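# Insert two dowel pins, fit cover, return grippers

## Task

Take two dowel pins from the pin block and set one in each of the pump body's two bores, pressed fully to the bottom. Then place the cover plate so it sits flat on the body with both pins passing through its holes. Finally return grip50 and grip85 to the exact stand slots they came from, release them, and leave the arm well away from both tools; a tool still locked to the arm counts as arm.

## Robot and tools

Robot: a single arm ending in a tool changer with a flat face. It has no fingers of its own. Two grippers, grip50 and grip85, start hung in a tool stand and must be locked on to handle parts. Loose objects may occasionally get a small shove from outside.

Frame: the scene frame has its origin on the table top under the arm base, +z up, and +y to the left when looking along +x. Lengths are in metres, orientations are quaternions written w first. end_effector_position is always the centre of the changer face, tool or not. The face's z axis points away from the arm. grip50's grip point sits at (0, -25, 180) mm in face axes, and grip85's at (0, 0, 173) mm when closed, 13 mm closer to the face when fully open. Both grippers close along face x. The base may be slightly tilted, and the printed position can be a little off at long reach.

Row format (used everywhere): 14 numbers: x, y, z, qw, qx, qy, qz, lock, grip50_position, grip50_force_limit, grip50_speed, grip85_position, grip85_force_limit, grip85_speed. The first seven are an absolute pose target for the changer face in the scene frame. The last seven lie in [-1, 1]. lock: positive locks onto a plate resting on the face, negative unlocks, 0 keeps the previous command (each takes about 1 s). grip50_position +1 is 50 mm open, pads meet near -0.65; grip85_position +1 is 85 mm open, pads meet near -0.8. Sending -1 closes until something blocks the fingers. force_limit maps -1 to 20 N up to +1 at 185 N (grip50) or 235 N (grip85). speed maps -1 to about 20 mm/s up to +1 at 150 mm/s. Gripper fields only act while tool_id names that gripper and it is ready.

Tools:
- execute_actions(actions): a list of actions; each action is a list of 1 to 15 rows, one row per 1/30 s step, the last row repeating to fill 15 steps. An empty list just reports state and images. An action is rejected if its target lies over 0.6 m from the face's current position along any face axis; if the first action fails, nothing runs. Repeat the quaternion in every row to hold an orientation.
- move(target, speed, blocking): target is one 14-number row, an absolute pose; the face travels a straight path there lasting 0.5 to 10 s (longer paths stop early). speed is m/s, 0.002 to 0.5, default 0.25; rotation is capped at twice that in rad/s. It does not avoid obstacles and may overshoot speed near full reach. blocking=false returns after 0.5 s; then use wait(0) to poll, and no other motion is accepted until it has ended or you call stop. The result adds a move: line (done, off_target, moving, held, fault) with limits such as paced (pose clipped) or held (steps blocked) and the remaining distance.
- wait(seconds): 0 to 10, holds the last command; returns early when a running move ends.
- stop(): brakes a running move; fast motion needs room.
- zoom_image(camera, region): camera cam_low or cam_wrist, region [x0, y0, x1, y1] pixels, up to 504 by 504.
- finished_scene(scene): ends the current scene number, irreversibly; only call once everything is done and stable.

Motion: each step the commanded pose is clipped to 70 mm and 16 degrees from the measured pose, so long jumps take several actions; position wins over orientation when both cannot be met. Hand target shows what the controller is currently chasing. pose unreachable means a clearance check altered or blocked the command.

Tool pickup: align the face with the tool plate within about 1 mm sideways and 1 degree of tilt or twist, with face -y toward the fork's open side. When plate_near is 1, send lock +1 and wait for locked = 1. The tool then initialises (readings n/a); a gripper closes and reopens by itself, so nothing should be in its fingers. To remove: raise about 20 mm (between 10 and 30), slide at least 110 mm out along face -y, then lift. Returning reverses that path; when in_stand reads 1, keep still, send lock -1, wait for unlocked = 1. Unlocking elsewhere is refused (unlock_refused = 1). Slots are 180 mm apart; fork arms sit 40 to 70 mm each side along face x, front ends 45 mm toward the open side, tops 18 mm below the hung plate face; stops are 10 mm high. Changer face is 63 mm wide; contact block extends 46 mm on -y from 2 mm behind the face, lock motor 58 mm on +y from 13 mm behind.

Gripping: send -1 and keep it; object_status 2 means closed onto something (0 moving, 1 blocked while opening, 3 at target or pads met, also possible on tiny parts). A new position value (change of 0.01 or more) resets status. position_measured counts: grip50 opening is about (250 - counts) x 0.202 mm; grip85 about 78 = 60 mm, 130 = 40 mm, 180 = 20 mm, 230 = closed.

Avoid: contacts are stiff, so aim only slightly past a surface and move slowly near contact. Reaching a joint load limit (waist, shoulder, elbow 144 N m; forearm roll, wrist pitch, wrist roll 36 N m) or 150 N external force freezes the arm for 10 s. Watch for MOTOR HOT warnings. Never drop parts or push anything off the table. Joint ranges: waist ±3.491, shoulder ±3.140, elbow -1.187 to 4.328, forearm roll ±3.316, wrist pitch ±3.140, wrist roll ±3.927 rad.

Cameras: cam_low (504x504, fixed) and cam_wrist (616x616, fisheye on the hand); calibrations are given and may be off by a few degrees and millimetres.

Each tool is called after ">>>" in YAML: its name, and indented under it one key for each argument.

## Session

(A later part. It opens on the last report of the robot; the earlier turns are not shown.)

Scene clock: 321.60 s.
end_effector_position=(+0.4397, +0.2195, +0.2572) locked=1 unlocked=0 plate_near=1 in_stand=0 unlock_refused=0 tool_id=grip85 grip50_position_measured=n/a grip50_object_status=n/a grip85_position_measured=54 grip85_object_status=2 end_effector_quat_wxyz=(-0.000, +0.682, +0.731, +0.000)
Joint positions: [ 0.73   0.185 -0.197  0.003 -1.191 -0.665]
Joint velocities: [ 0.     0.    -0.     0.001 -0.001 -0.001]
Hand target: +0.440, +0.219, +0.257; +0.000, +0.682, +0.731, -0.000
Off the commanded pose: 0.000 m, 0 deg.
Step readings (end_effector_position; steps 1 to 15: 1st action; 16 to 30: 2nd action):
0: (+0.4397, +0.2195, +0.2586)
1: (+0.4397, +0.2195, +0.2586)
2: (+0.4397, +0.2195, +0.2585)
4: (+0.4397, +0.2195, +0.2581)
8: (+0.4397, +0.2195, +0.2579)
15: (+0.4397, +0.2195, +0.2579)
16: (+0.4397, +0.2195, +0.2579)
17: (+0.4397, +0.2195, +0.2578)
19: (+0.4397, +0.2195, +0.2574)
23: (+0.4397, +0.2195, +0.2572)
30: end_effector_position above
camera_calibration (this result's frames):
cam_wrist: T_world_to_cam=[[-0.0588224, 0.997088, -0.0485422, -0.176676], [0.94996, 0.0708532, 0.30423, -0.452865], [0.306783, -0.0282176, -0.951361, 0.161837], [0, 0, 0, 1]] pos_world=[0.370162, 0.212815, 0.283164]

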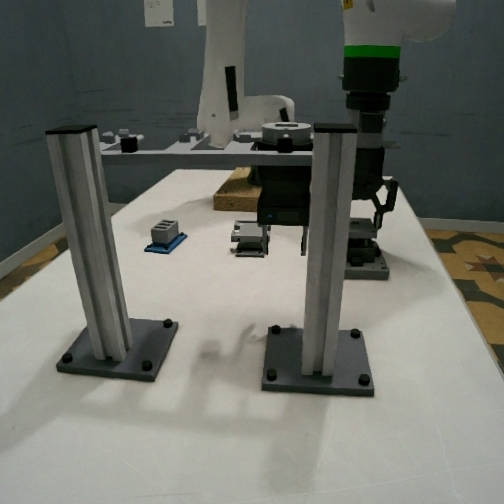

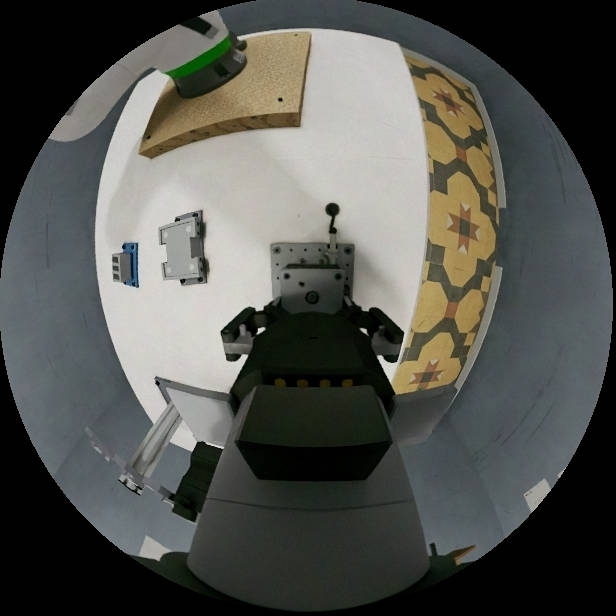

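>>> execute_actions:
  actions:
    - [[0.4397,0.2195,0.2565,0,0.6820,0.7314,0,0,1,0,0,-1,-0.2,-1]]
    - [[0.4397,0.2195,0.2558,0,0.6820,0.7314,0,0,1,0,0,-1,-0.2,-1]]

>>> zoom_image:
  camera: "cam_wrist"
  region: [295,275,335,315]

>>> zoom_image:
  camera: "cam_low"
  region: [340,205,400,265]

Scene clock: 325.43 s.
end_effector_position=(+0.4397, +0.2195, +0.2558) locked=1 unlocked=0 plate_near=1 in_stand=0 unlock_refused=0 tool_id=grip85 grip50_position_measured=n/a grip50_object_status=n/a grip85_position_measured=54 grip85_object_status=2 end_effector_quat_wxyz=(+0.000, +0.682, +0.731, -0.000)
Joint positions: [ 0.73   0.186 -0.199  0.003 -1.187 -0.665]
Joint velocities: [-0.     0.     0.    -0.    -0.001  0.   ]
Hand target: +0.440, +0.219, +0.256; +0.000, +0.682, +0.731, -0.000
Off the commanded pose: 0.000 m, 0 deg.
Step readings (end_effector_position; steps 1 to 15: 1st action; 16 to 30: 2nd action):
0: (+0.4397, +0.2195, +0.2572)
1: (+0.4397, +0.2195, +0.2572)
2: (+0.4397, +0.2195, +0.2571)
4: (+0.4397, +0.2195, +0.2567)
8: (+0.4397, +0.2195, +0.2565)
15: (+0.4397, +0.2195, +0.2565)
16: (+0.4397, +0.2195, +0.2565)
17: (+0.4397, +0.2195, +0.2564)
19: (+0.4397, +0.2195, +0.2560)
23: (+0.4397, +0.2195, +0.2558)
30: end_effector_position above
camera_calibration (this result's frames):
cam_wrist: T_world_to_cam=[[-0.0588319, 0.997086, -0.0485571, -0.176733], [0.949955, 0.0708673, 0.304241, -0.452447], [0.306796, -0.028228, -0.951357, 0.160502], [0, 0, 0, 1]] pos_world=[0.370166, 0.212813, 0.281766]

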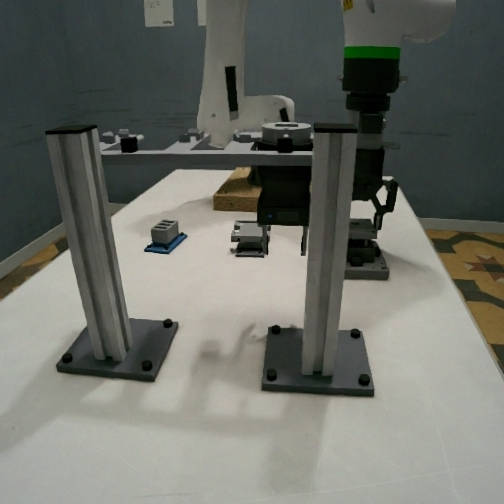

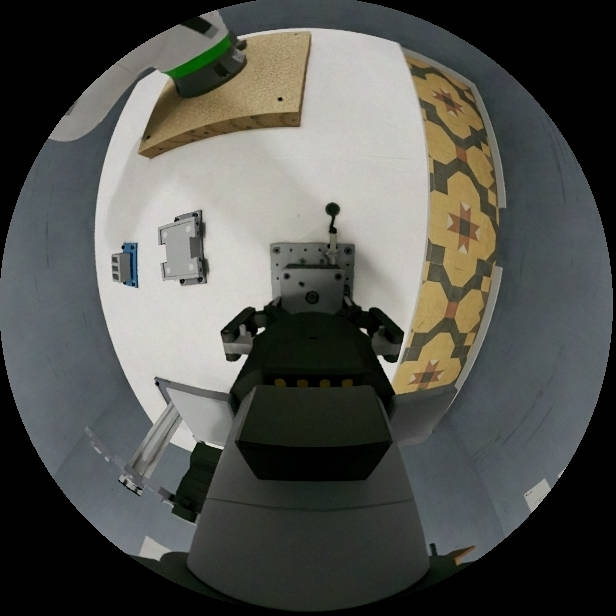

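Region (295, 275, 335, 315) of cam_wrist's 616x616 image, scaled by 12.600, with more detail than that image has.

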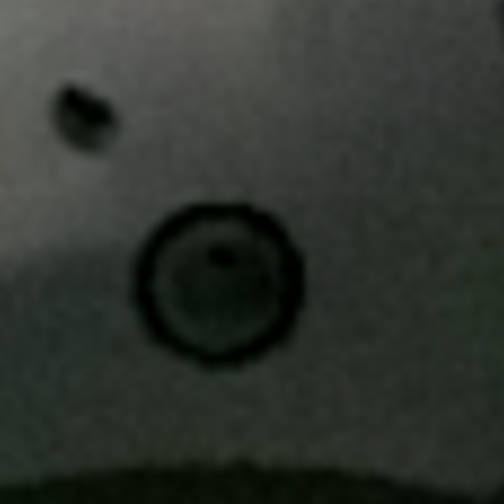

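Region (340, 205, 400, 265) of cam_low's 504x504 image, scaled by 8.400, with more detail than that image has.

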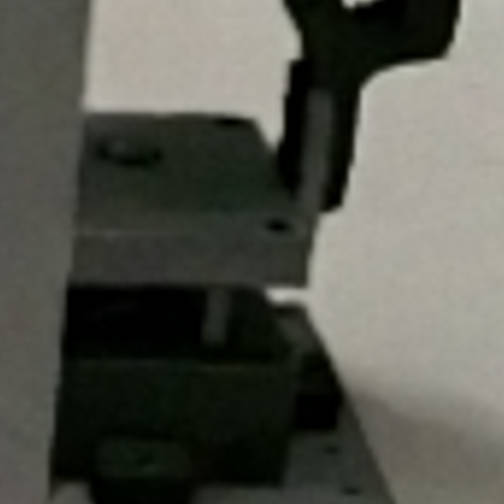

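>>> move:
  target: [0.4397,0.2195,0.2528,0,0.6820,0.7314,0,0,1,0,0,-1,-0.2,-1]
  speed: 0.005

>>> execute_actions:
  actions:
    - [[0.4397,0.2195,0.2521,0,0.6820,0.7314,0,0,1,0,0,-1,-0.2,-1]]
    - [[0.4397,0.2195,0.2514,0,0.6820,0.7314,0,0,1,0,0,-1,-0.2,-1]]

>>> zoom_image:
  camera: "cam_wrist"
  region: [295,275,335,315]

>>> zoom_image:
  camera: "cam_wrist"
  region: [260,240,370,320]

Scene clock: 329.90 s.
end_effector_position=(+0.4397, +0.2195, +0.2528) locked=1 unlocked=0 plate_near=1 in_stand=0 unlock_refused=0 tool_id=grip85 grip50_position_measured=n/a grip50_object_status=n/a grip85_position_measured=54 grip85_object_status=2 end_effector_quat_wxyz=(-0.000, +0.682, +0.731, +0.000)
Joint positions: [ 0.73   0.189 -0.204  0.003 -1.18  -0.665]
Joint velocities: [ 0.     0.    -0.     0.001  0.001 -0.001]
Hand target: +0.440, +0.219, +0.253; +0.000, +0.682, +0.731, -0.000
Off the commanded pose: 0.000 m, 0 deg.
move: done
camera_calibration (this result's frames):
cam_wrist: T_world_to_cam=[[-0.058812, 0.997089, -0.048523, -0.176902], [0.949955, 0.070838, 0.304248, -0.451541], [0.306799, -0.0282013, -0.951356, 0.15767], [0, 0, 0, 1]] pos_world=[0.370167, 0.21282, 0.278796]

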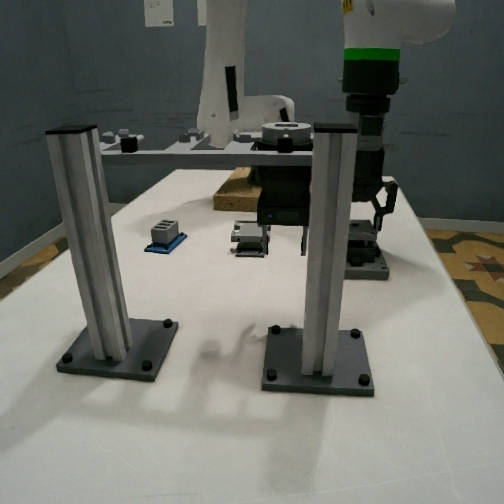

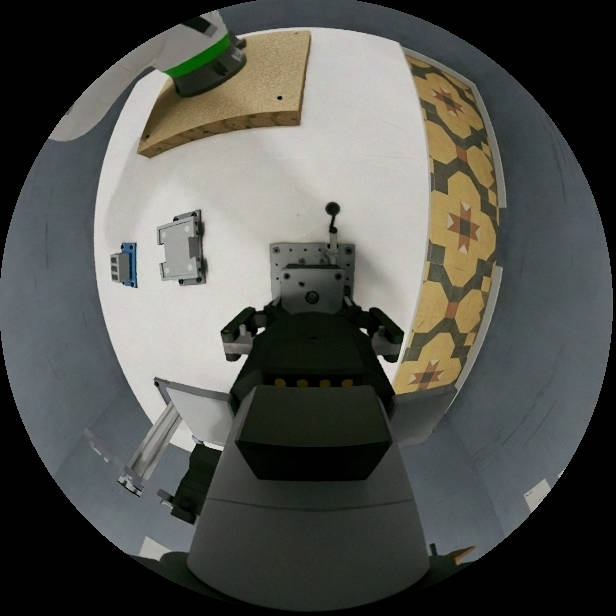

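Scene clock: 330.90 s.
end_effector_position=(+0.4397, +0.2195, +0.2514) locked=1 unlocked=0 plate_near=1 in_stand=0 unlock_refused=0 tool_id=grip85 grip50_position_measured=n/a grip50_object_status=n/a grip85_position_measured=54 grip85_object_status=2 end_effector_quat_wxyz=(-0.000, +0.682, +0.731, +0.000)
Joint positions: [ 0.73   0.19  -0.206  0.003 -1.177 -0.665]
Joint velocities: [ 0. -0. -0.  0. -0. -0.]
Hand target: +0.440, +0.219, +0.251; +0.000, +0.682, +0.731, -0.000
Off the commanded pose: 0.000 m, 0 deg.
Step readings (end_effector_position; steps 1 to 15: 1st action; 16 to 30: 2nd action):
0: (+0.4397, +0.2195, +0.2528)
1: (+0.4397, +0.2195, +0.2528)
2: (+0.4397, +0.2195, +0.2527)
4: (+0.4397, +0.2195, +0.2523)
8: (+0.4397, +0.2195, +0.2521)
15: (+0.4397, +0.2195, +0.2521)
16: (+0.4397, +0.2195, +0.2521)
17: (+0.4397, +0.2195, +0.2519)
19: (+0.4397, +0.2195, +0.2516)
23: (+0.4397, +0.2195, +0.2514)
30: end_effector_position above
camera_calibration (this result's frames):
cam_wrist: T_world_to_cam=[[-0.058813, 0.997088, -0.0485361, -0.176965], [0.949962, 0.0708423, 0.304225, -0.451097], [0.306778, -0.0282151, -0.951363, 0.156321], [0, 0, 0, 1]] pos_world=[0.370161, 0.212817, 0.277363]

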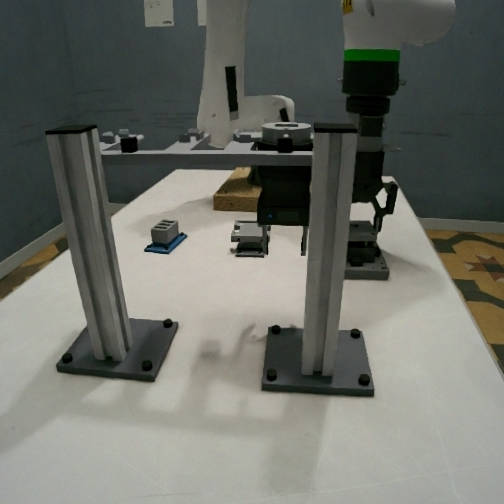

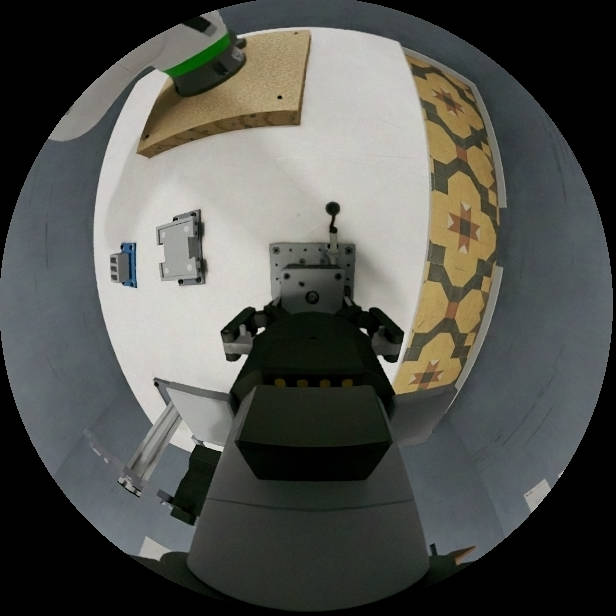

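Region (295, 275, 335, 315) of cam_wrist's 616x616 image, scaled by 12.600, with more detail than that image has.

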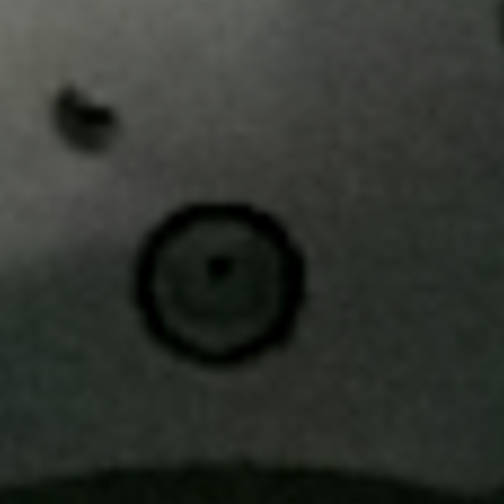

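Region (260, 240, 370, 320) of cam_wrist's 616x616 image, scaled by 4.582, with more detail than that image has; it fills the top 367 rows of this view, and the rest is white.

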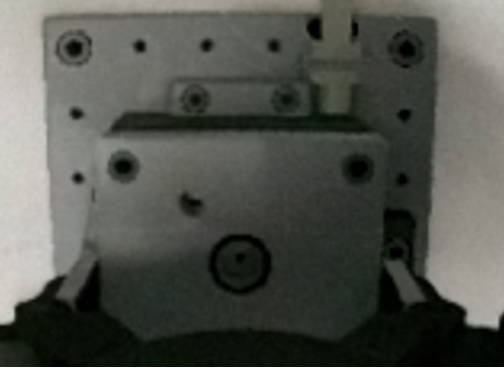

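>>> execute_actions:
  actions:
    - [[0.4397,0.2195,0.2507,0,0.6814,0.7319,0,0,1,0,0,-1,-0.2,-1]]
    - [[0.4397,0.2195,0.2500,0,0.6814,0.7319,0,0,1,0,0,-1,-0.2,-1]]

Scene clock: 334.00 s.
end_effector_position=(+0.4397, +0.2195, +0.2500) locked=1 unlocked=0 plate_near=1 in_stand=0 unlock_refused=0 tool_id=grip85 grip50_position_measured=n/a grip50_object_status=n/a grip85_position_measured=54 grip85_object_status=2 end_effector_quat_wxyz=(-0.000, +0.681, +0.732, +0.000)
Joint positions: [ 0.73   0.191 -0.207  0.003 -1.174 -0.663]
Joint velocities: [ 0.    -0.     0.    -0.     0.001  0.   ]
Hand target: +0.440, +0.219, +0.250; +0.000, +0.681, +0.732, -0.000
Off the commanded pose: 0.000 m, 0 deg.
Step readings (end_effector_position; steps 1 to 15: 1st action; 16 to 30: 2nd action):
0: (+0.4397, +0.2195, +0.2514)
1: (+0.4397, +0.2195, +0.2514)
2: (+0.4397, +0.2195, +0.2512)
4: (+0.4397, +0.2195, +0.2509)
8: (+0.4397, +0.2195, +0.2507)
15: (+0.4397, +0.2195, +0.2507)
16: (+0.4397, +0.2195, +0.2507)
17: (+0.4397, +0.2195, +0.2505)
19: (+0.4397, +0.2195, +0.2502)
23: (+0.4397, +0.2195, +0.2500)
30: end_effector_position above
camera_calibration (this result's frames):
cam_wrist: T_world_to_cam=[[-0.0603736, 0.996995, -0.0485449, -0.176322], [0.949848, 0.072332, 0.304232, -0.450951], [0.306829, -0.0277427, -0.95136, 0.154863], [0, 0, 0, 1]] pos_world=[0.370174, 0.212707, 0.275964]

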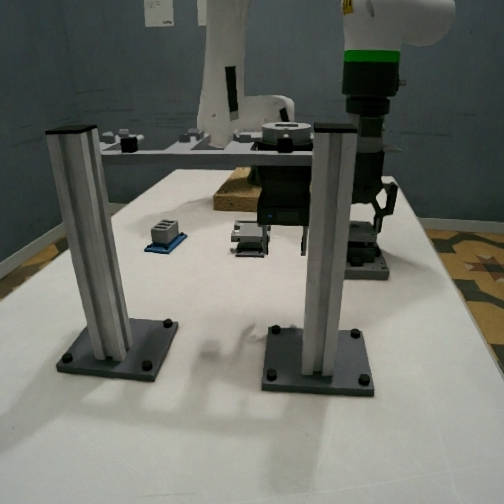

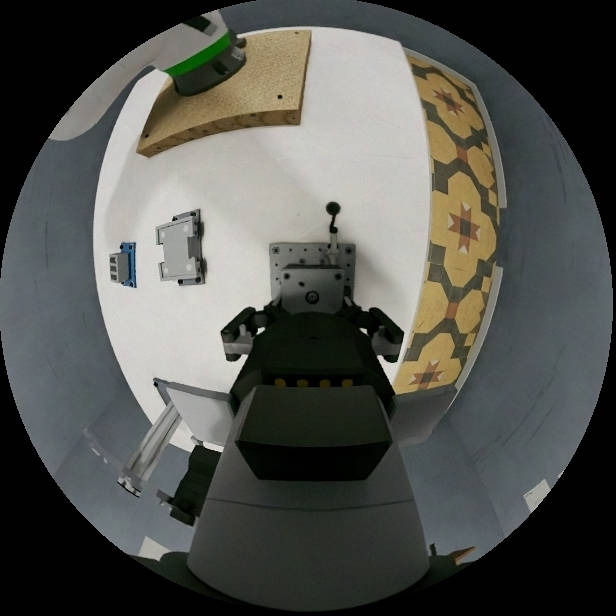

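>>> execute_actions:
  actions:
    - [[0.4397,0.2195,0.2494,0,0.6814,0.7319,0,0,1,0,0,-1,-0.2,-1]]
    - [[0.4397,0.2195,0.2488,0,0.6814,0.7319,0,0,1,0,0,-1,-0.2,-1]]

>>> zoom_image:
  camera: "cam_wrist"
  region: [295,275,335,315]

Scene clock: 337.57 s.
end_effector_position=(+0.4397, +0.2195, +0.2488) locked=1 unlocked=0 plate_near=1 in_stand=0 unlock_refused=0 tool_id=grip85 grip50_position_measured=n/a grip50_object_status=n/a grip85_position_measured=54 grip85_object_status=2 end_effector_quat_wxyz=(-0.000, +0.681, +0.732, +0.000)
Joint positions: [ 0.73   0.193 -0.209  0.003 -1.171 -0.663]
Joint velocities: [ 0.     0.    -0.    -0.001 -0.    -0.   ]
Hand target: +0.440, +0.219, +0.249; +0.000, +0.681, +0.732, -0.000
Off the commanded pose: 0.000 m, 0 deg.
Step readings (end_effector_position; steps 1 to 15: 1st action; 16 to 30: 2nd action):
0: (+0.4397, +0.2195, +0.2500)
1: (+0.4397, +0.2195, +0.2500)
2: (+0.4397, +0.2195, +0.2499)
4: (+0.4397, +0.2195, +0.2496)
8: (+0.4397, +0.2195, +0.2494)
15: (+0.4397, +0.2195, +0.2494)
16: (+0.4397, +0.2195, +0.2494)
17: (+0.4397, +0.2195, +0.2493)
19: (+0.4397, +0.2195, +0.2490)
23: (+0.4397, +0.2195, +0.2488)
30: end_effector_position above
camera_calibration (this result's frames):
cam_wrist: T_world_to_cam=[[-0.060376, 0.996995, -0.0485453, -0.176379], [0.949848, 0.0723344, 0.304231, -0.450586], [0.306829, -0.0277424, -0.95136, 0.153721], [0, 0, 0, 1]] pos_world=[0.370173, 0.212707, 0.274764]

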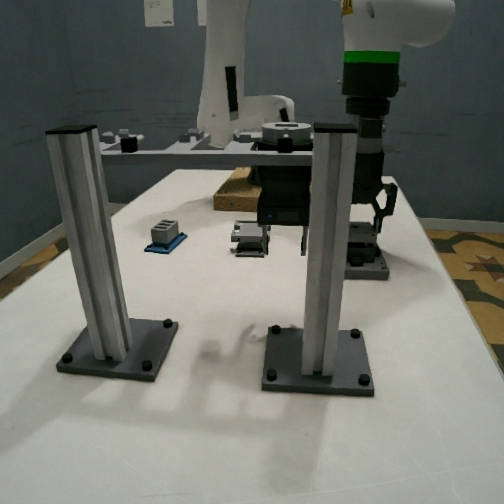

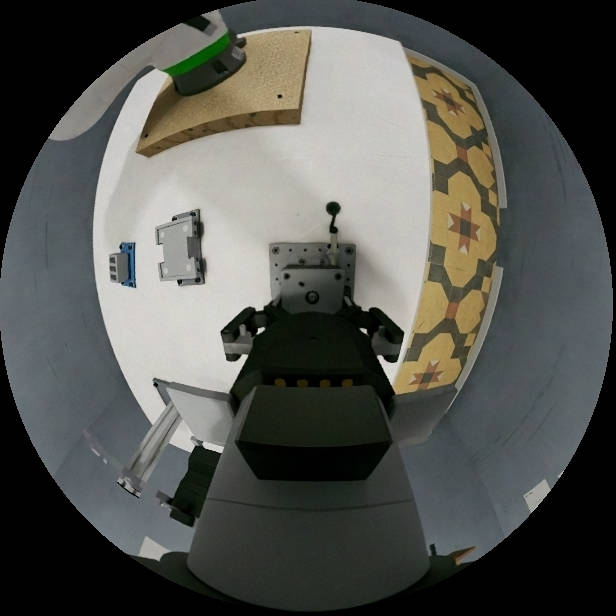

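Region (295, 275, 335, 315) of cam_wrist's 616x616 image, scaled by 12.600, with more detail than that image has.

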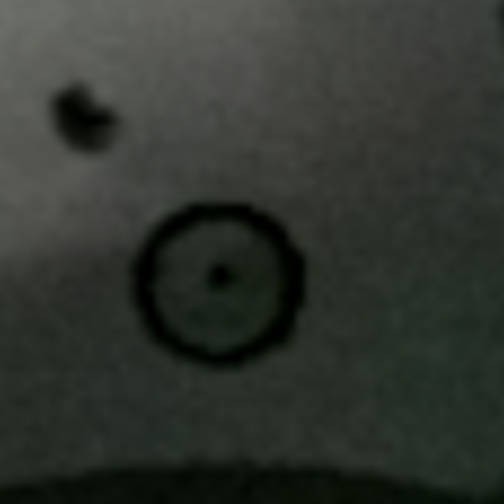

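>>> execute_actions:
  actions:
    - [[0.4397,0.2195,0.2482,0,0.6814,0.7319,0,0,1,0,0,-1,-0.2,-1]]
    - [[0.4397,0.2195,0.2476,0,0.6814,0.7319,0,0,1,0,0,-1,-0.2,-1]]

>>> zoom_image:
  camera: "cam_wrist"
  region: [295,275,335,315]

Scene clock: 340.40 s.
end_effector_position=(+0.4397, +0.2195, +0.2476) locked=1 unlocked=0 plate_near=1 in_stand=0 unlock_refused=0 tool_id=grip85 grip50_position_measured=n/a grip50_object_status=n/a grip85_position_measured=54 grip85_object_status=2 end_effector_quat_wxyz=(-0.000, +0.681, +0.732, -0.000)
Joint positions: [ 0.73   0.194 -0.211  0.003 -1.168 -0.663]
Joint velocities: [-0.  0. -0.  0. -0.  0.]
Hand target: +0.440, +0.219, +0.248; +0.000, +0.681, +0.732, -0.000
Off the commanded pose: 0.000 m, 0 deg.
Step readings (end_effector_position; steps 1 to 15: 1st action; 16 to 30: 2nd action):
0: (+0.4397, +0.2195, +0.2488)
1: (+0.4397, +0.2195, +0.2488)
2: (+0.4397, +0.2195, +0.2487)
4: (+0.4397, +0.2195, +0.2484)
8: (+0.4397, +0.2195, +0.2482)
15: (+0.4397, +0.2195, +0.2482)
16: (+0.4397, +0.2195, +0.2482)
17: (+0.4397, +0.2195, +0.2481)
19: (+0.4397, +0.2195, +0.2478)
23: (+0.4397, +0.2195, +0.2476)
30: end_effector_position above
camera_calibration (this result's frames):
cam_wrist: T_world_to_cam=[[-0.0603786, 0.996994, -0.0485462, -0.176436], [0.949848, 0.0723371, 0.304232, -0.450222], [0.306829, -0.0277424, -0.95136, 0.152579], [0, 0, 0, 1]] pos_world=[0.370174, 0.212706, 0.273564]

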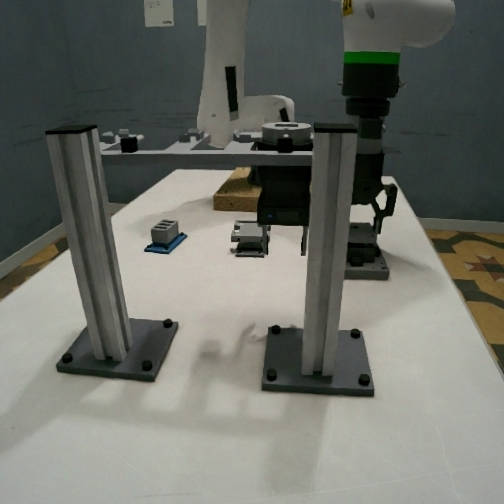

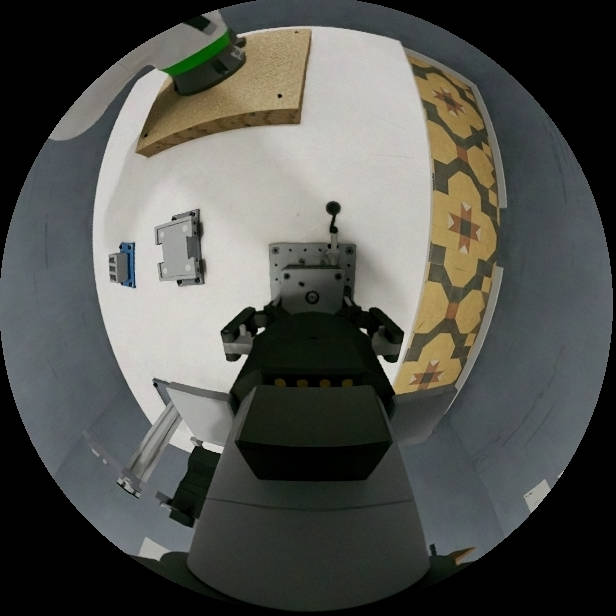

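Region (295, 275, 335, 315) of cam_wrist's 616x616 image, scaled by 12.600, with more detail than that image has.

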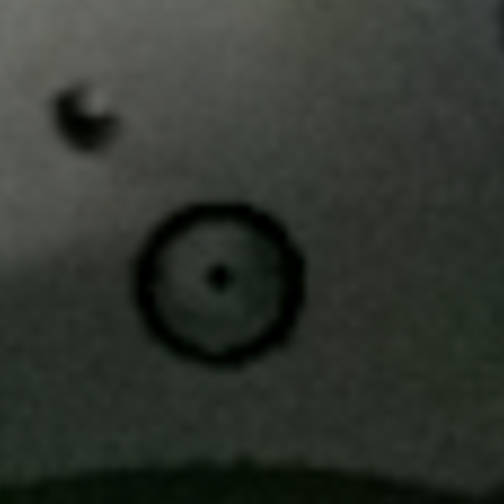

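>>> execute_actions:
  actions:
    - [[0.4397,0.2195,0.2470,0,0.6814,0.7319,0,0,1,0,0,-1,-0.2,-1]]
    - [[0.4397,0.2195,0.2464,0,0.6814,0.7319,0,0,1,0,0,-1,-0.2,-1]]

>>> zoom_image:
  camera: "cam_wrist"
  region: [295,275,335,315]

>>> zoom_image:
  camera: "cam_low"
  region: [340,205,400,265]

Scene clock: 344.33 s.
end_effector_position=(+0.4397, +0.2195, +0.2464) locked=1 unlocked=0 plate_near=1 in_stand=0 unlock_refused=0 tool_id=grip85 grip50_position_measured=n/a grip50_object_status=n/a grip85_position_measured=54 grip85_object_status=2 end_effector_quat_wxyz=(+0.000, +0.681, +0.732, +0.000)
Joint positions: [ 0.73   0.195 -0.212  0.003 -1.165 -0.663]
Joint velocities: [ 0.    -0.    -0.     0.001 -0.001 -0.   ]
Hand target: +0.440, +0.219, +0.246; +0.000, +0.681, +0.732, -0.000
Off the commanded pose: 0.000 m, 0 deg.
Step readings (end_effector_position; steps 1 to 15: 1st action; 16 to 30: 2nd action):
0: (+0.4397, +0.2195, +0.2476)
1: (+0.4397, +0.2195, +0.2476)
2: (+0.4397, +0.2195, +0.2475)
4: (+0.4397, +0.2195, +0.2472)
8: (+0.4397, +0.2195, +0.2470)
15: (+0.4397, +0.2195, +0.2470)
16: (+0.4397, +0.2195, +0.2470)
17: (+0.4397, +0.2195, +0.2469)
19: (+0.4397, +0.2195, +0.2466)
23: (+0.4397, +0.2195, +0.2464)
30: end_effector_position above
camera_calibration (this result's frames):
cam_wrist: T_world_to_cam=[[-0.0603823, 0.996995, -0.0485343, -0.176499], [0.949843, 0.0723375, 0.304246, -0.449863], [0.306843, -0.0277289, -0.951356, 0.151433], [0, 0, 0, 1]] pos_world=[0.370176, 0.212709, 0.272369]

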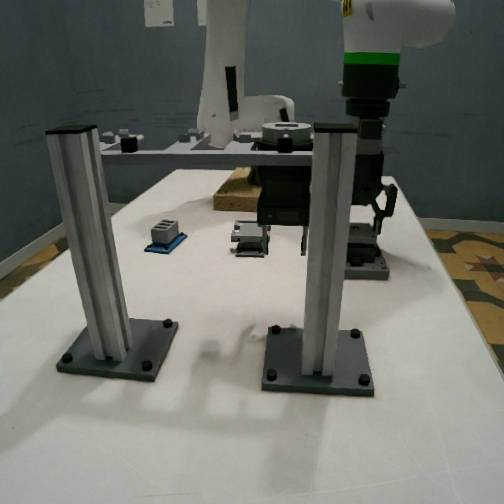

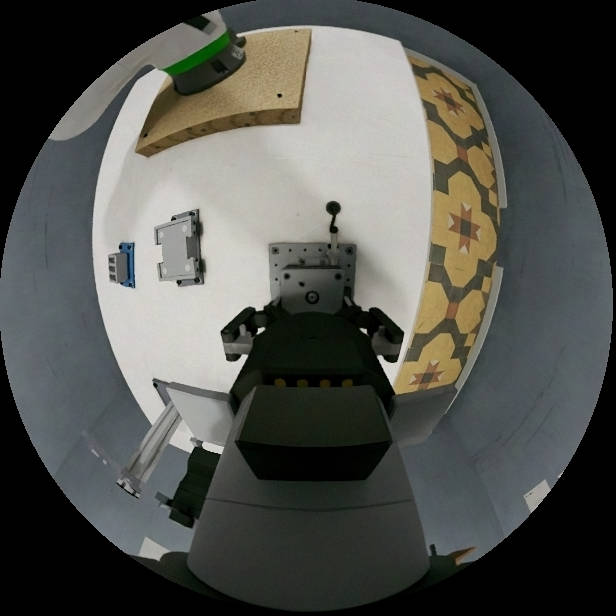

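Region (295, 275, 335, 315) of cam_wrist's 616x616 image, scaled by 12.600, with more detail than that image has.

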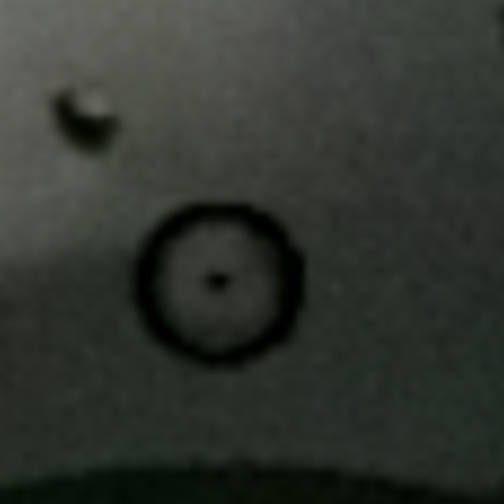

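Region (340, 205, 400, 265) of cam_low's 504x504 image, scaled by 8.400, with more detail than that image has.

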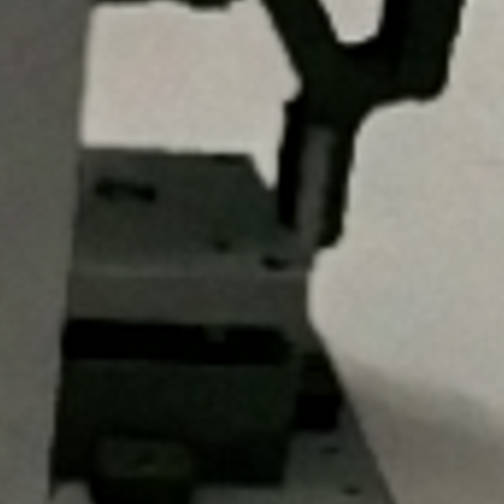

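>>> execute_actions:
  actions:
    - [[0.4397,0.2195,0.2456,0,0.6814,0.7319,0,0,1,0,0,-1,-0.2,-1]]
    - [[0.4397,0.2195,0.2448,0,0.6814,0.7319,0,0,1,0,0,-1,-0.2,-1]]

>>> zoom_image:
  camera: "cam_wrist"
  region: [295,275,335,315]

Scene clock: 348.63 s.
end_effector_position=(+0.4397, +0.2195, +0.2448) locked=1 unlocked=0 plate_near=1 in_stand=0 unlock_refused=0 tool_id=grip85 grip50_position_measured=n/a grip50_object_status=n/a grip85_position_measured=54 grip85_object_status=2 end_effector_quat_wxyz=(+0.000, +0.681, +0.732, +0.000)
Joint positions: [ 0.73   0.197 -0.214  0.003 -1.162 -0.663]
Joint velocities: [-0.     0.    -0.    -0.     0.001 -0.   ]
Hand target: +0.440, +0.219, +0.245; +0.000, +0.681, +0.732, -0.000
Off the commanded pose: 0.000 m, 0 deg.
Step readings (end_effector_position; steps 1 to 15: 1st action; 16 to 30: 2nd action):
0: (+0.4397, +0.2195, +0.2464)
1: (+0.4397, +0.2195, +0.2464)
2: (+0.4397, +0.2195, +0.2462)
4: (+0.4397, +0.2195, +0.2458)
8: (+0.4397, +0.2195, +0.2456)
15: (+0.4397, +0.2195, +0.2456)
16: (+0.4397, +0.2195, +0.2456)
17: (+0.4397, +0.2195, +0.2454)
19: (+0.4397, +0.2195, +0.2450)
23: (+0.4397, +0.2195, +0.2448)
30: end_effector_position above
camera_calibration (this result's frames):
cam_wrist: T_world_to_cam=[[-0.0603786, 0.996994, -0.0485501, -0.176571], [0.949844, 0.0723387, 0.304242, -0.449375], [0.30684, -0.0277454, -0.951357, 0.149913], [0, 0, 0, 1]] pos_world=[0.370176, 0.212707, 0.270767]

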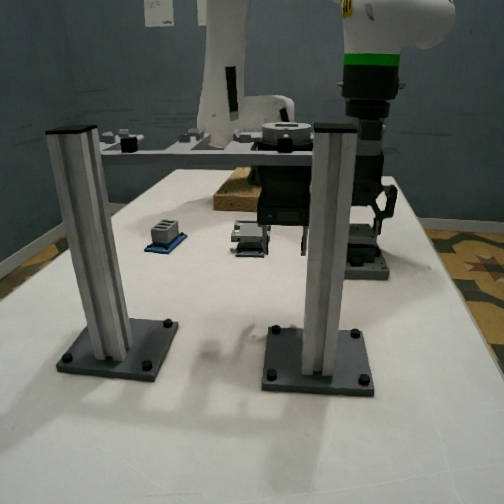

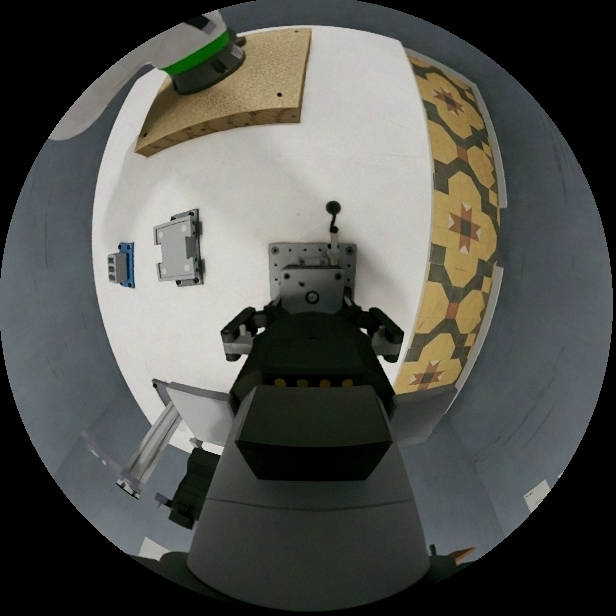

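Region (295, 275, 335, 315) of cam_wrist's 616x616 image, scaled by 12.600, with more detail than that image has.

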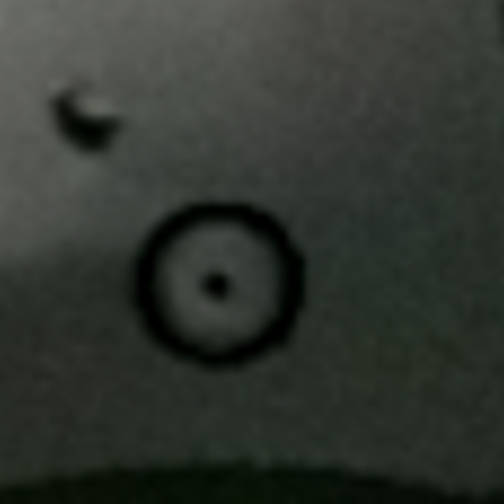

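>>> move:
  target: [0.4397,0.2195,0.2404,0,0.6814,0.7319,0,0,1,0,0,-1,-0.2,-1]
  speed: 0.004

>>> execute_actions:
  actions:
    - [[0.4397,0.2195,0.2399,0,0.6814,0.7319,0,0,1,0,0,-1,-0.2,-1]]
    - [[0.4397,0.2195,0.2394,0,0.6814,0.7319,0,0,1,0,0,-1,-0.2,-1]]

>>> zoom_image:
  camera: "cam_low"
  region: [340,205,400,265]

Scene clock: 353.90 s.
end_effector_position=(+0.4397, +0.2195, +0.2404) locked=1 unlocked=0 plate_near=1 in_stand=0 unlock_refused=0 tool_id=grip85 grip50_position_measured=n/a grip50_object_status=n/a grip85_position_measured=54 grip85_object_status=2 end_effector_quat_wxyz=(-0.000, +0.681, +0.732, +0.000)
Joint positions: [ 0.73   0.201 -0.22   0.003 -1.152 -0.663]
Joint velocities: [ 0.     0.001 -0.    -0.001  0.     0.   ]
Hand target: +0.440, +0.219, +0.240; +0.000, +0.681, +0.732, -0.000
Off the commanded pose: 0.000 m, 0 deg.
move: done
camera_calibration (this result's frames):
cam_wrist: T_world_to_cam=[[-0.0603664, 0.996996, -0.048533, -0.176795], [0.949849, 0.0723214, 0.304231, -0.448036], [0.306827, -0.0277338, -0.951361, 0.145758], [0, 0, 0, 1]] pos_world=[0.370172, 0.212708, 0.266394]

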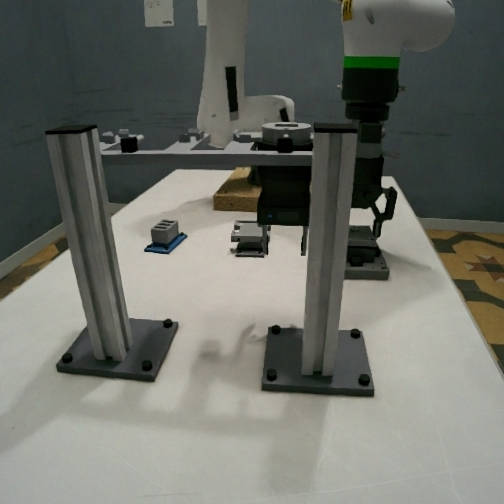

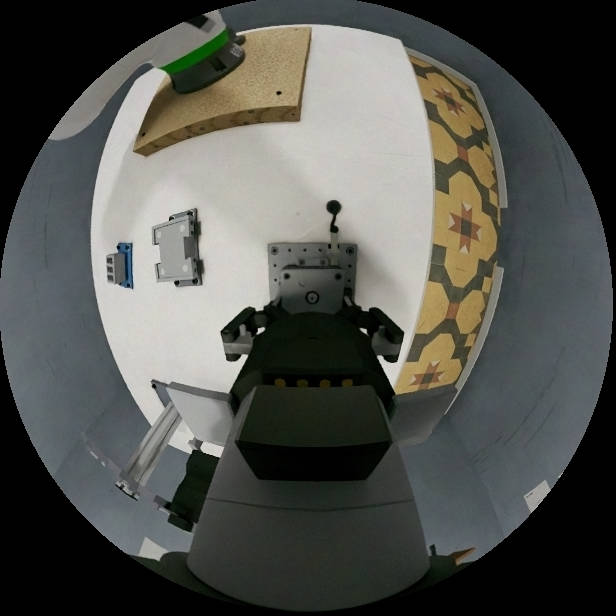

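Scene clock: 354.90 s.
end_effector_position=(+0.4397, +0.2195, +0.2394) locked=1 unlocked=0 plate_near=1 in_stand=0 unlock_refused=0 tool_id=grip85 grip50_position_measured=n/a grip50_object_status=n/a grip85_position_measured=54 grip85_object_status=2 end_effector_quat_wxyz=(-0.000, +0.681, +0.732, +0.000)
Joint positions: [ 0.73   0.202 -0.222  0.003 -1.149 -0.663]
Joint velocities: [-0.    -0.    -0.     0.002 -0.001 -0.   ]
Hand target: +0.440, +0.219, +0.239; +0.000, +0.681, +0.732, -0.000
Off the commanded pose: 0.000 m, 0 deg.
Step readings (end_effector_position; steps 1 to 15: 1st action; 16 to 30: 2nd action):
0: (+0.4397, +0.2195, +0.2404)
1: (+0.4397, +0.2195, +0.2404)
2: (+0.4397, +0.2195, +0.2403)
4: (+0.4397, +0.2195, +0.2400)
8: (+0.4397, +0.2195, +0.2399)
15: (+0.4397, +0.2195, +0.2399)
16: (+0.4397, +0.2195, +0.2399)
17: (+0.4397, +0.2195, +0.2398)
19: (+0.4397, +0.2195, +0.2395)
23: (+0.4397, +0.2195, +0.2394)
30: end_effector_position above
camera_calibration (this result's frames):
cam_wrist: T_world_to_cam=[[-0.0603675, 0.996996, -0.0485337, -0.176844], [0.949851, 0.0723226, 0.304225, -0.447722], [0.306821, -0.0277344, -0.951363, 0.14478], [0, 0, 0, 1]] pos_world=[0.370171, 0.212709, 0.265364]

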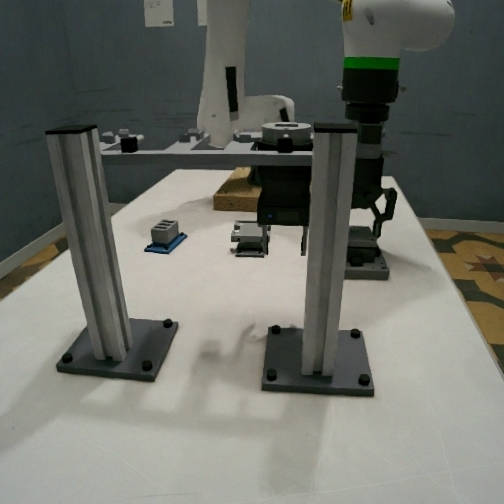

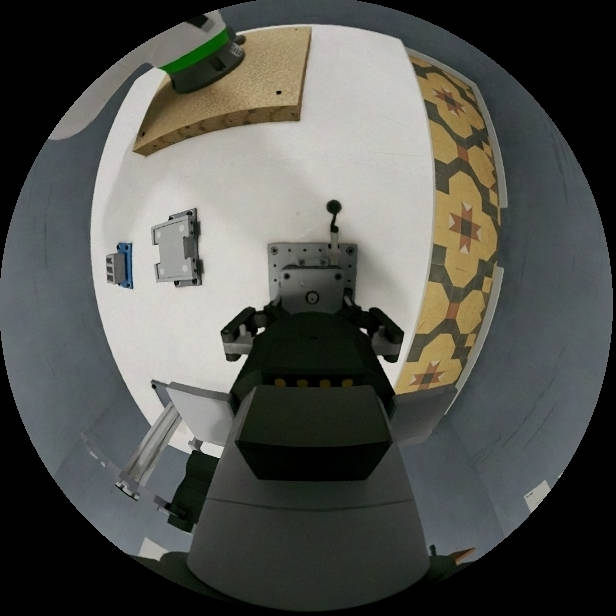

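Region (340, 205, 400, 265) of cam_low's 504x504 image, scaled by 8.400, with more detail than that image has.

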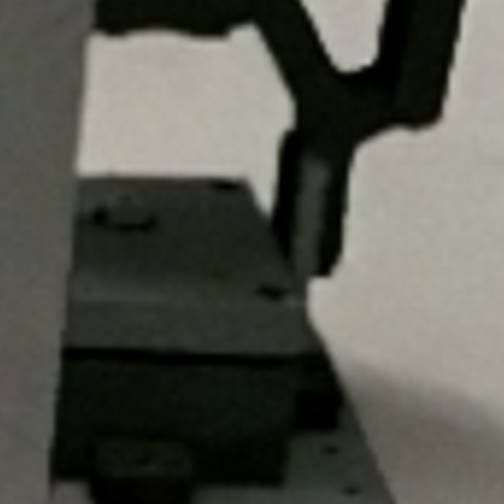

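>>> execute_actions:
  actions:
    - [[0.4397,0.2195,0.2389,0,0.6814,0.7319,0,0,1,0,0,-1,-0.2,-1]]
    - [[0.4397,0.2195,0.2384,0,0.6814,0.7319,0,0,1,0,0,-1,-0.2,-1]]

>>> zoom_image:
  camera: "cam_low"
  region: [340,205,400,265]

Scene clock: 358.60 s.
end_effector_position=(+0.4397, +0.2195, +0.2384) locked=1 unlocked=0 plate_near=1 in_stand=0 unlock_refused=0 tool_id=grip85 grip50_position_measured=n/a grip50_object_status=n/a grip85_position_measured=54 grip85_object_status=2 end_effector_quat_wxyz=(+0.000, +0.681, +0.732, +0.000)
Joint positions: [ 0.73   0.203 -0.223  0.003 -1.147 -0.663]
Joint velocities: [ 0.    -0.    -0.    -0.     0.    -0.001]
Hand target: +0.440, +0.219, +0.238; +0.000, +0.681, +0.732, -0.000
Off the commanded pose: 0.000 m, 0 deg.
Step readings (end_effector_position; steps 1 to 15: 1st action; 16 to 30: 2nd action):
0: (+0.4397, +0.2195, +0.2394)
1: (+0.4397, +0.2195, +0.2394)
2: (+0.4397, +0.2195, +0.2393)
4: (+0.4397, +0.2195, +0.2390)
8: (+0.4397, +0.2195, +0.2389)
15: (+0.4397, +0.2195, +0.2389)
16: (+0.4397, +0.2195, +0.2389)
17: (+0.4397, +0.2195, +0.2388)
19: (+0.4397, +0.2195, +0.2385)
23: (+0.4397, +0.2195, +0.2384)
30: end_effector_position above
camera_calibration (this result's frames):
cam_wrist: T_world_to_cam=[[-0.060374, 0.996995, -0.0485451, -0.176885], [0.949847, 0.0723325, 0.304234, -0.447423], [0.306831, -0.0277427, -0.95136, 0.143827], [0, 0, 0, 1]] pos_world=[0.370174, 0.212707, 0.264365]

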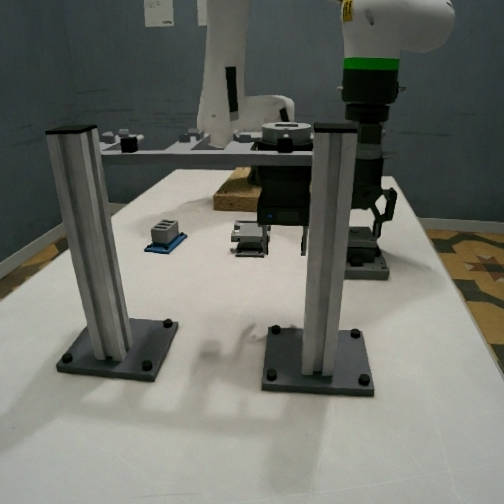

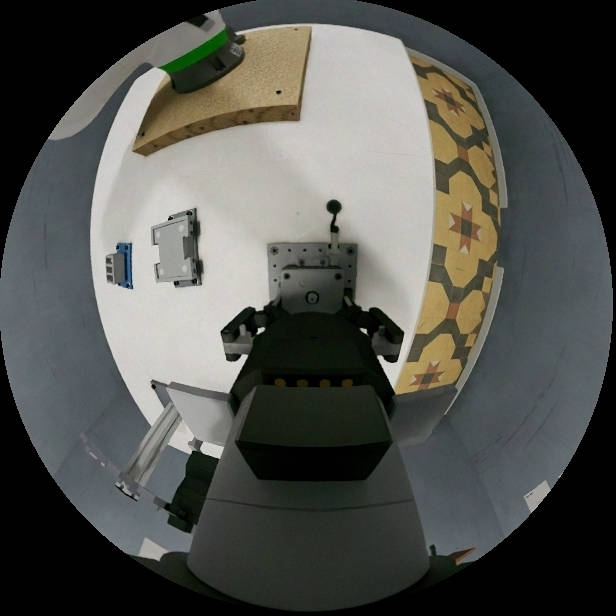

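Region (340, 205, 400, 265) of cam_low's 504x504 image, scaled by 8.400, with more detail than that image has.

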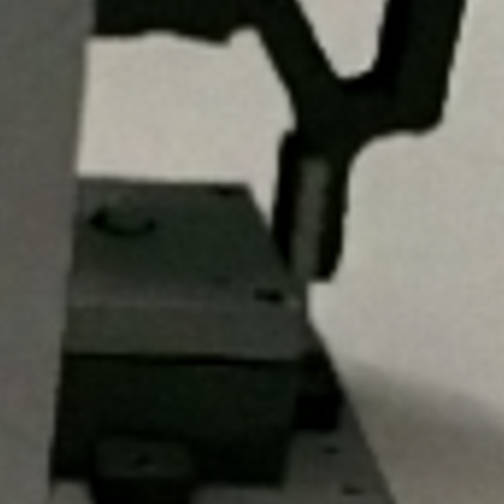

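>>> execute_actions:
  actions:
    - [[0.4397,0.2195,0.2380,0,0.6814,0.7319,0,0,1,0,0,-1,-0.2,-1]]
    - [[0.4397,0.2195,0.2376,0,0.6814,0.7319,0,0,1,0,0,-1,-0.2,-1]]

>>> zoom_image:
  camera: "cam_low"
  region: [340,205,400,265]

Scene clock: 362.50 s.
end_effector_position=(+0.4397, +0.2195, +0.2376) locked=1 unlocked=0 plate_near=1 in_stand=0 unlock_refused=0 tool_id=grip85 grip50_position_measured=n/a grip50_object_status=n/a grip85_position_measured=54 grip85_object_status=2 end_effector_quat_wxyz=(+0.000, +0.681, +0.732, +0.000)
Joint positions: [ 0.73   0.204 -0.224  0.003 -1.145 -0.663]
Joint velocities: [ 0.     0.    -0.     0.001  0.    -0.   ]
Hand target: +0.440, +0.219, +0.238; +0.000, +0.681, +0.732, -0.000
Off the commanded pose: 0.000 m, 0 deg.
Step readings (end_effector_position; steps 1 to 15: 1st action; 16 to 30: 2nd action):
0: (+0.4397, +0.2195, +0.2384)
1: (+0.4397, +0.2195, +0.2384)
2: (+0.4397, +0.2195, +0.2383)
4: (+0.4397, +0.2195, +0.2381)
8: (+0.4397, +0.2195, +0.2380)
15: (+0.4397, +0.2195, +0.2380)
16: (+0.4397, +0.2195, +0.2380)
17: (+0.4397, +0.2195, +0.2379)
19: (+0.4397, +0.2195, +0.2377)
23: (+0.4397, +0.2195, +0.2376)
30: end_effector_position above
camera_calibration (this result's frames):
cam_wrist: T_world_to_cam=[[-0.0603738, 0.996995, -0.0485462, -0.176924], [0.949847, 0.0723327, 0.304234, -0.44718], [0.306832, -0.0277437, -0.951359, 0.143065], [0, 0, 0, 1]] pos_world=[0.370174, 0.212707, 0.263565]

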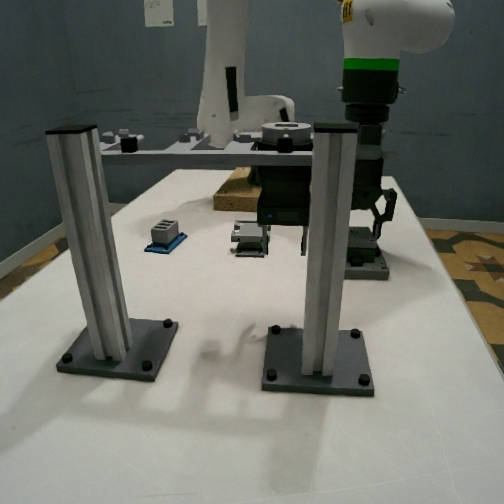

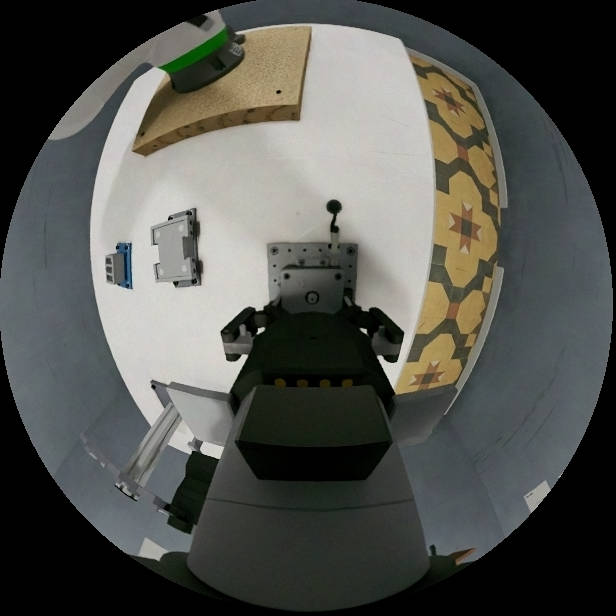

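Region (340, 205, 400, 265) of cam_low's 504x504 image, scaled by 8.400, with more detail than that image has.

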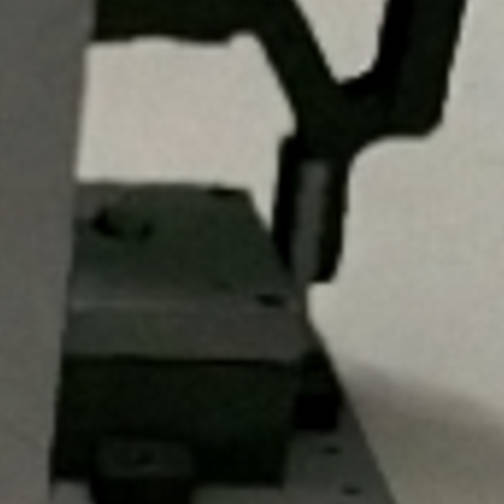

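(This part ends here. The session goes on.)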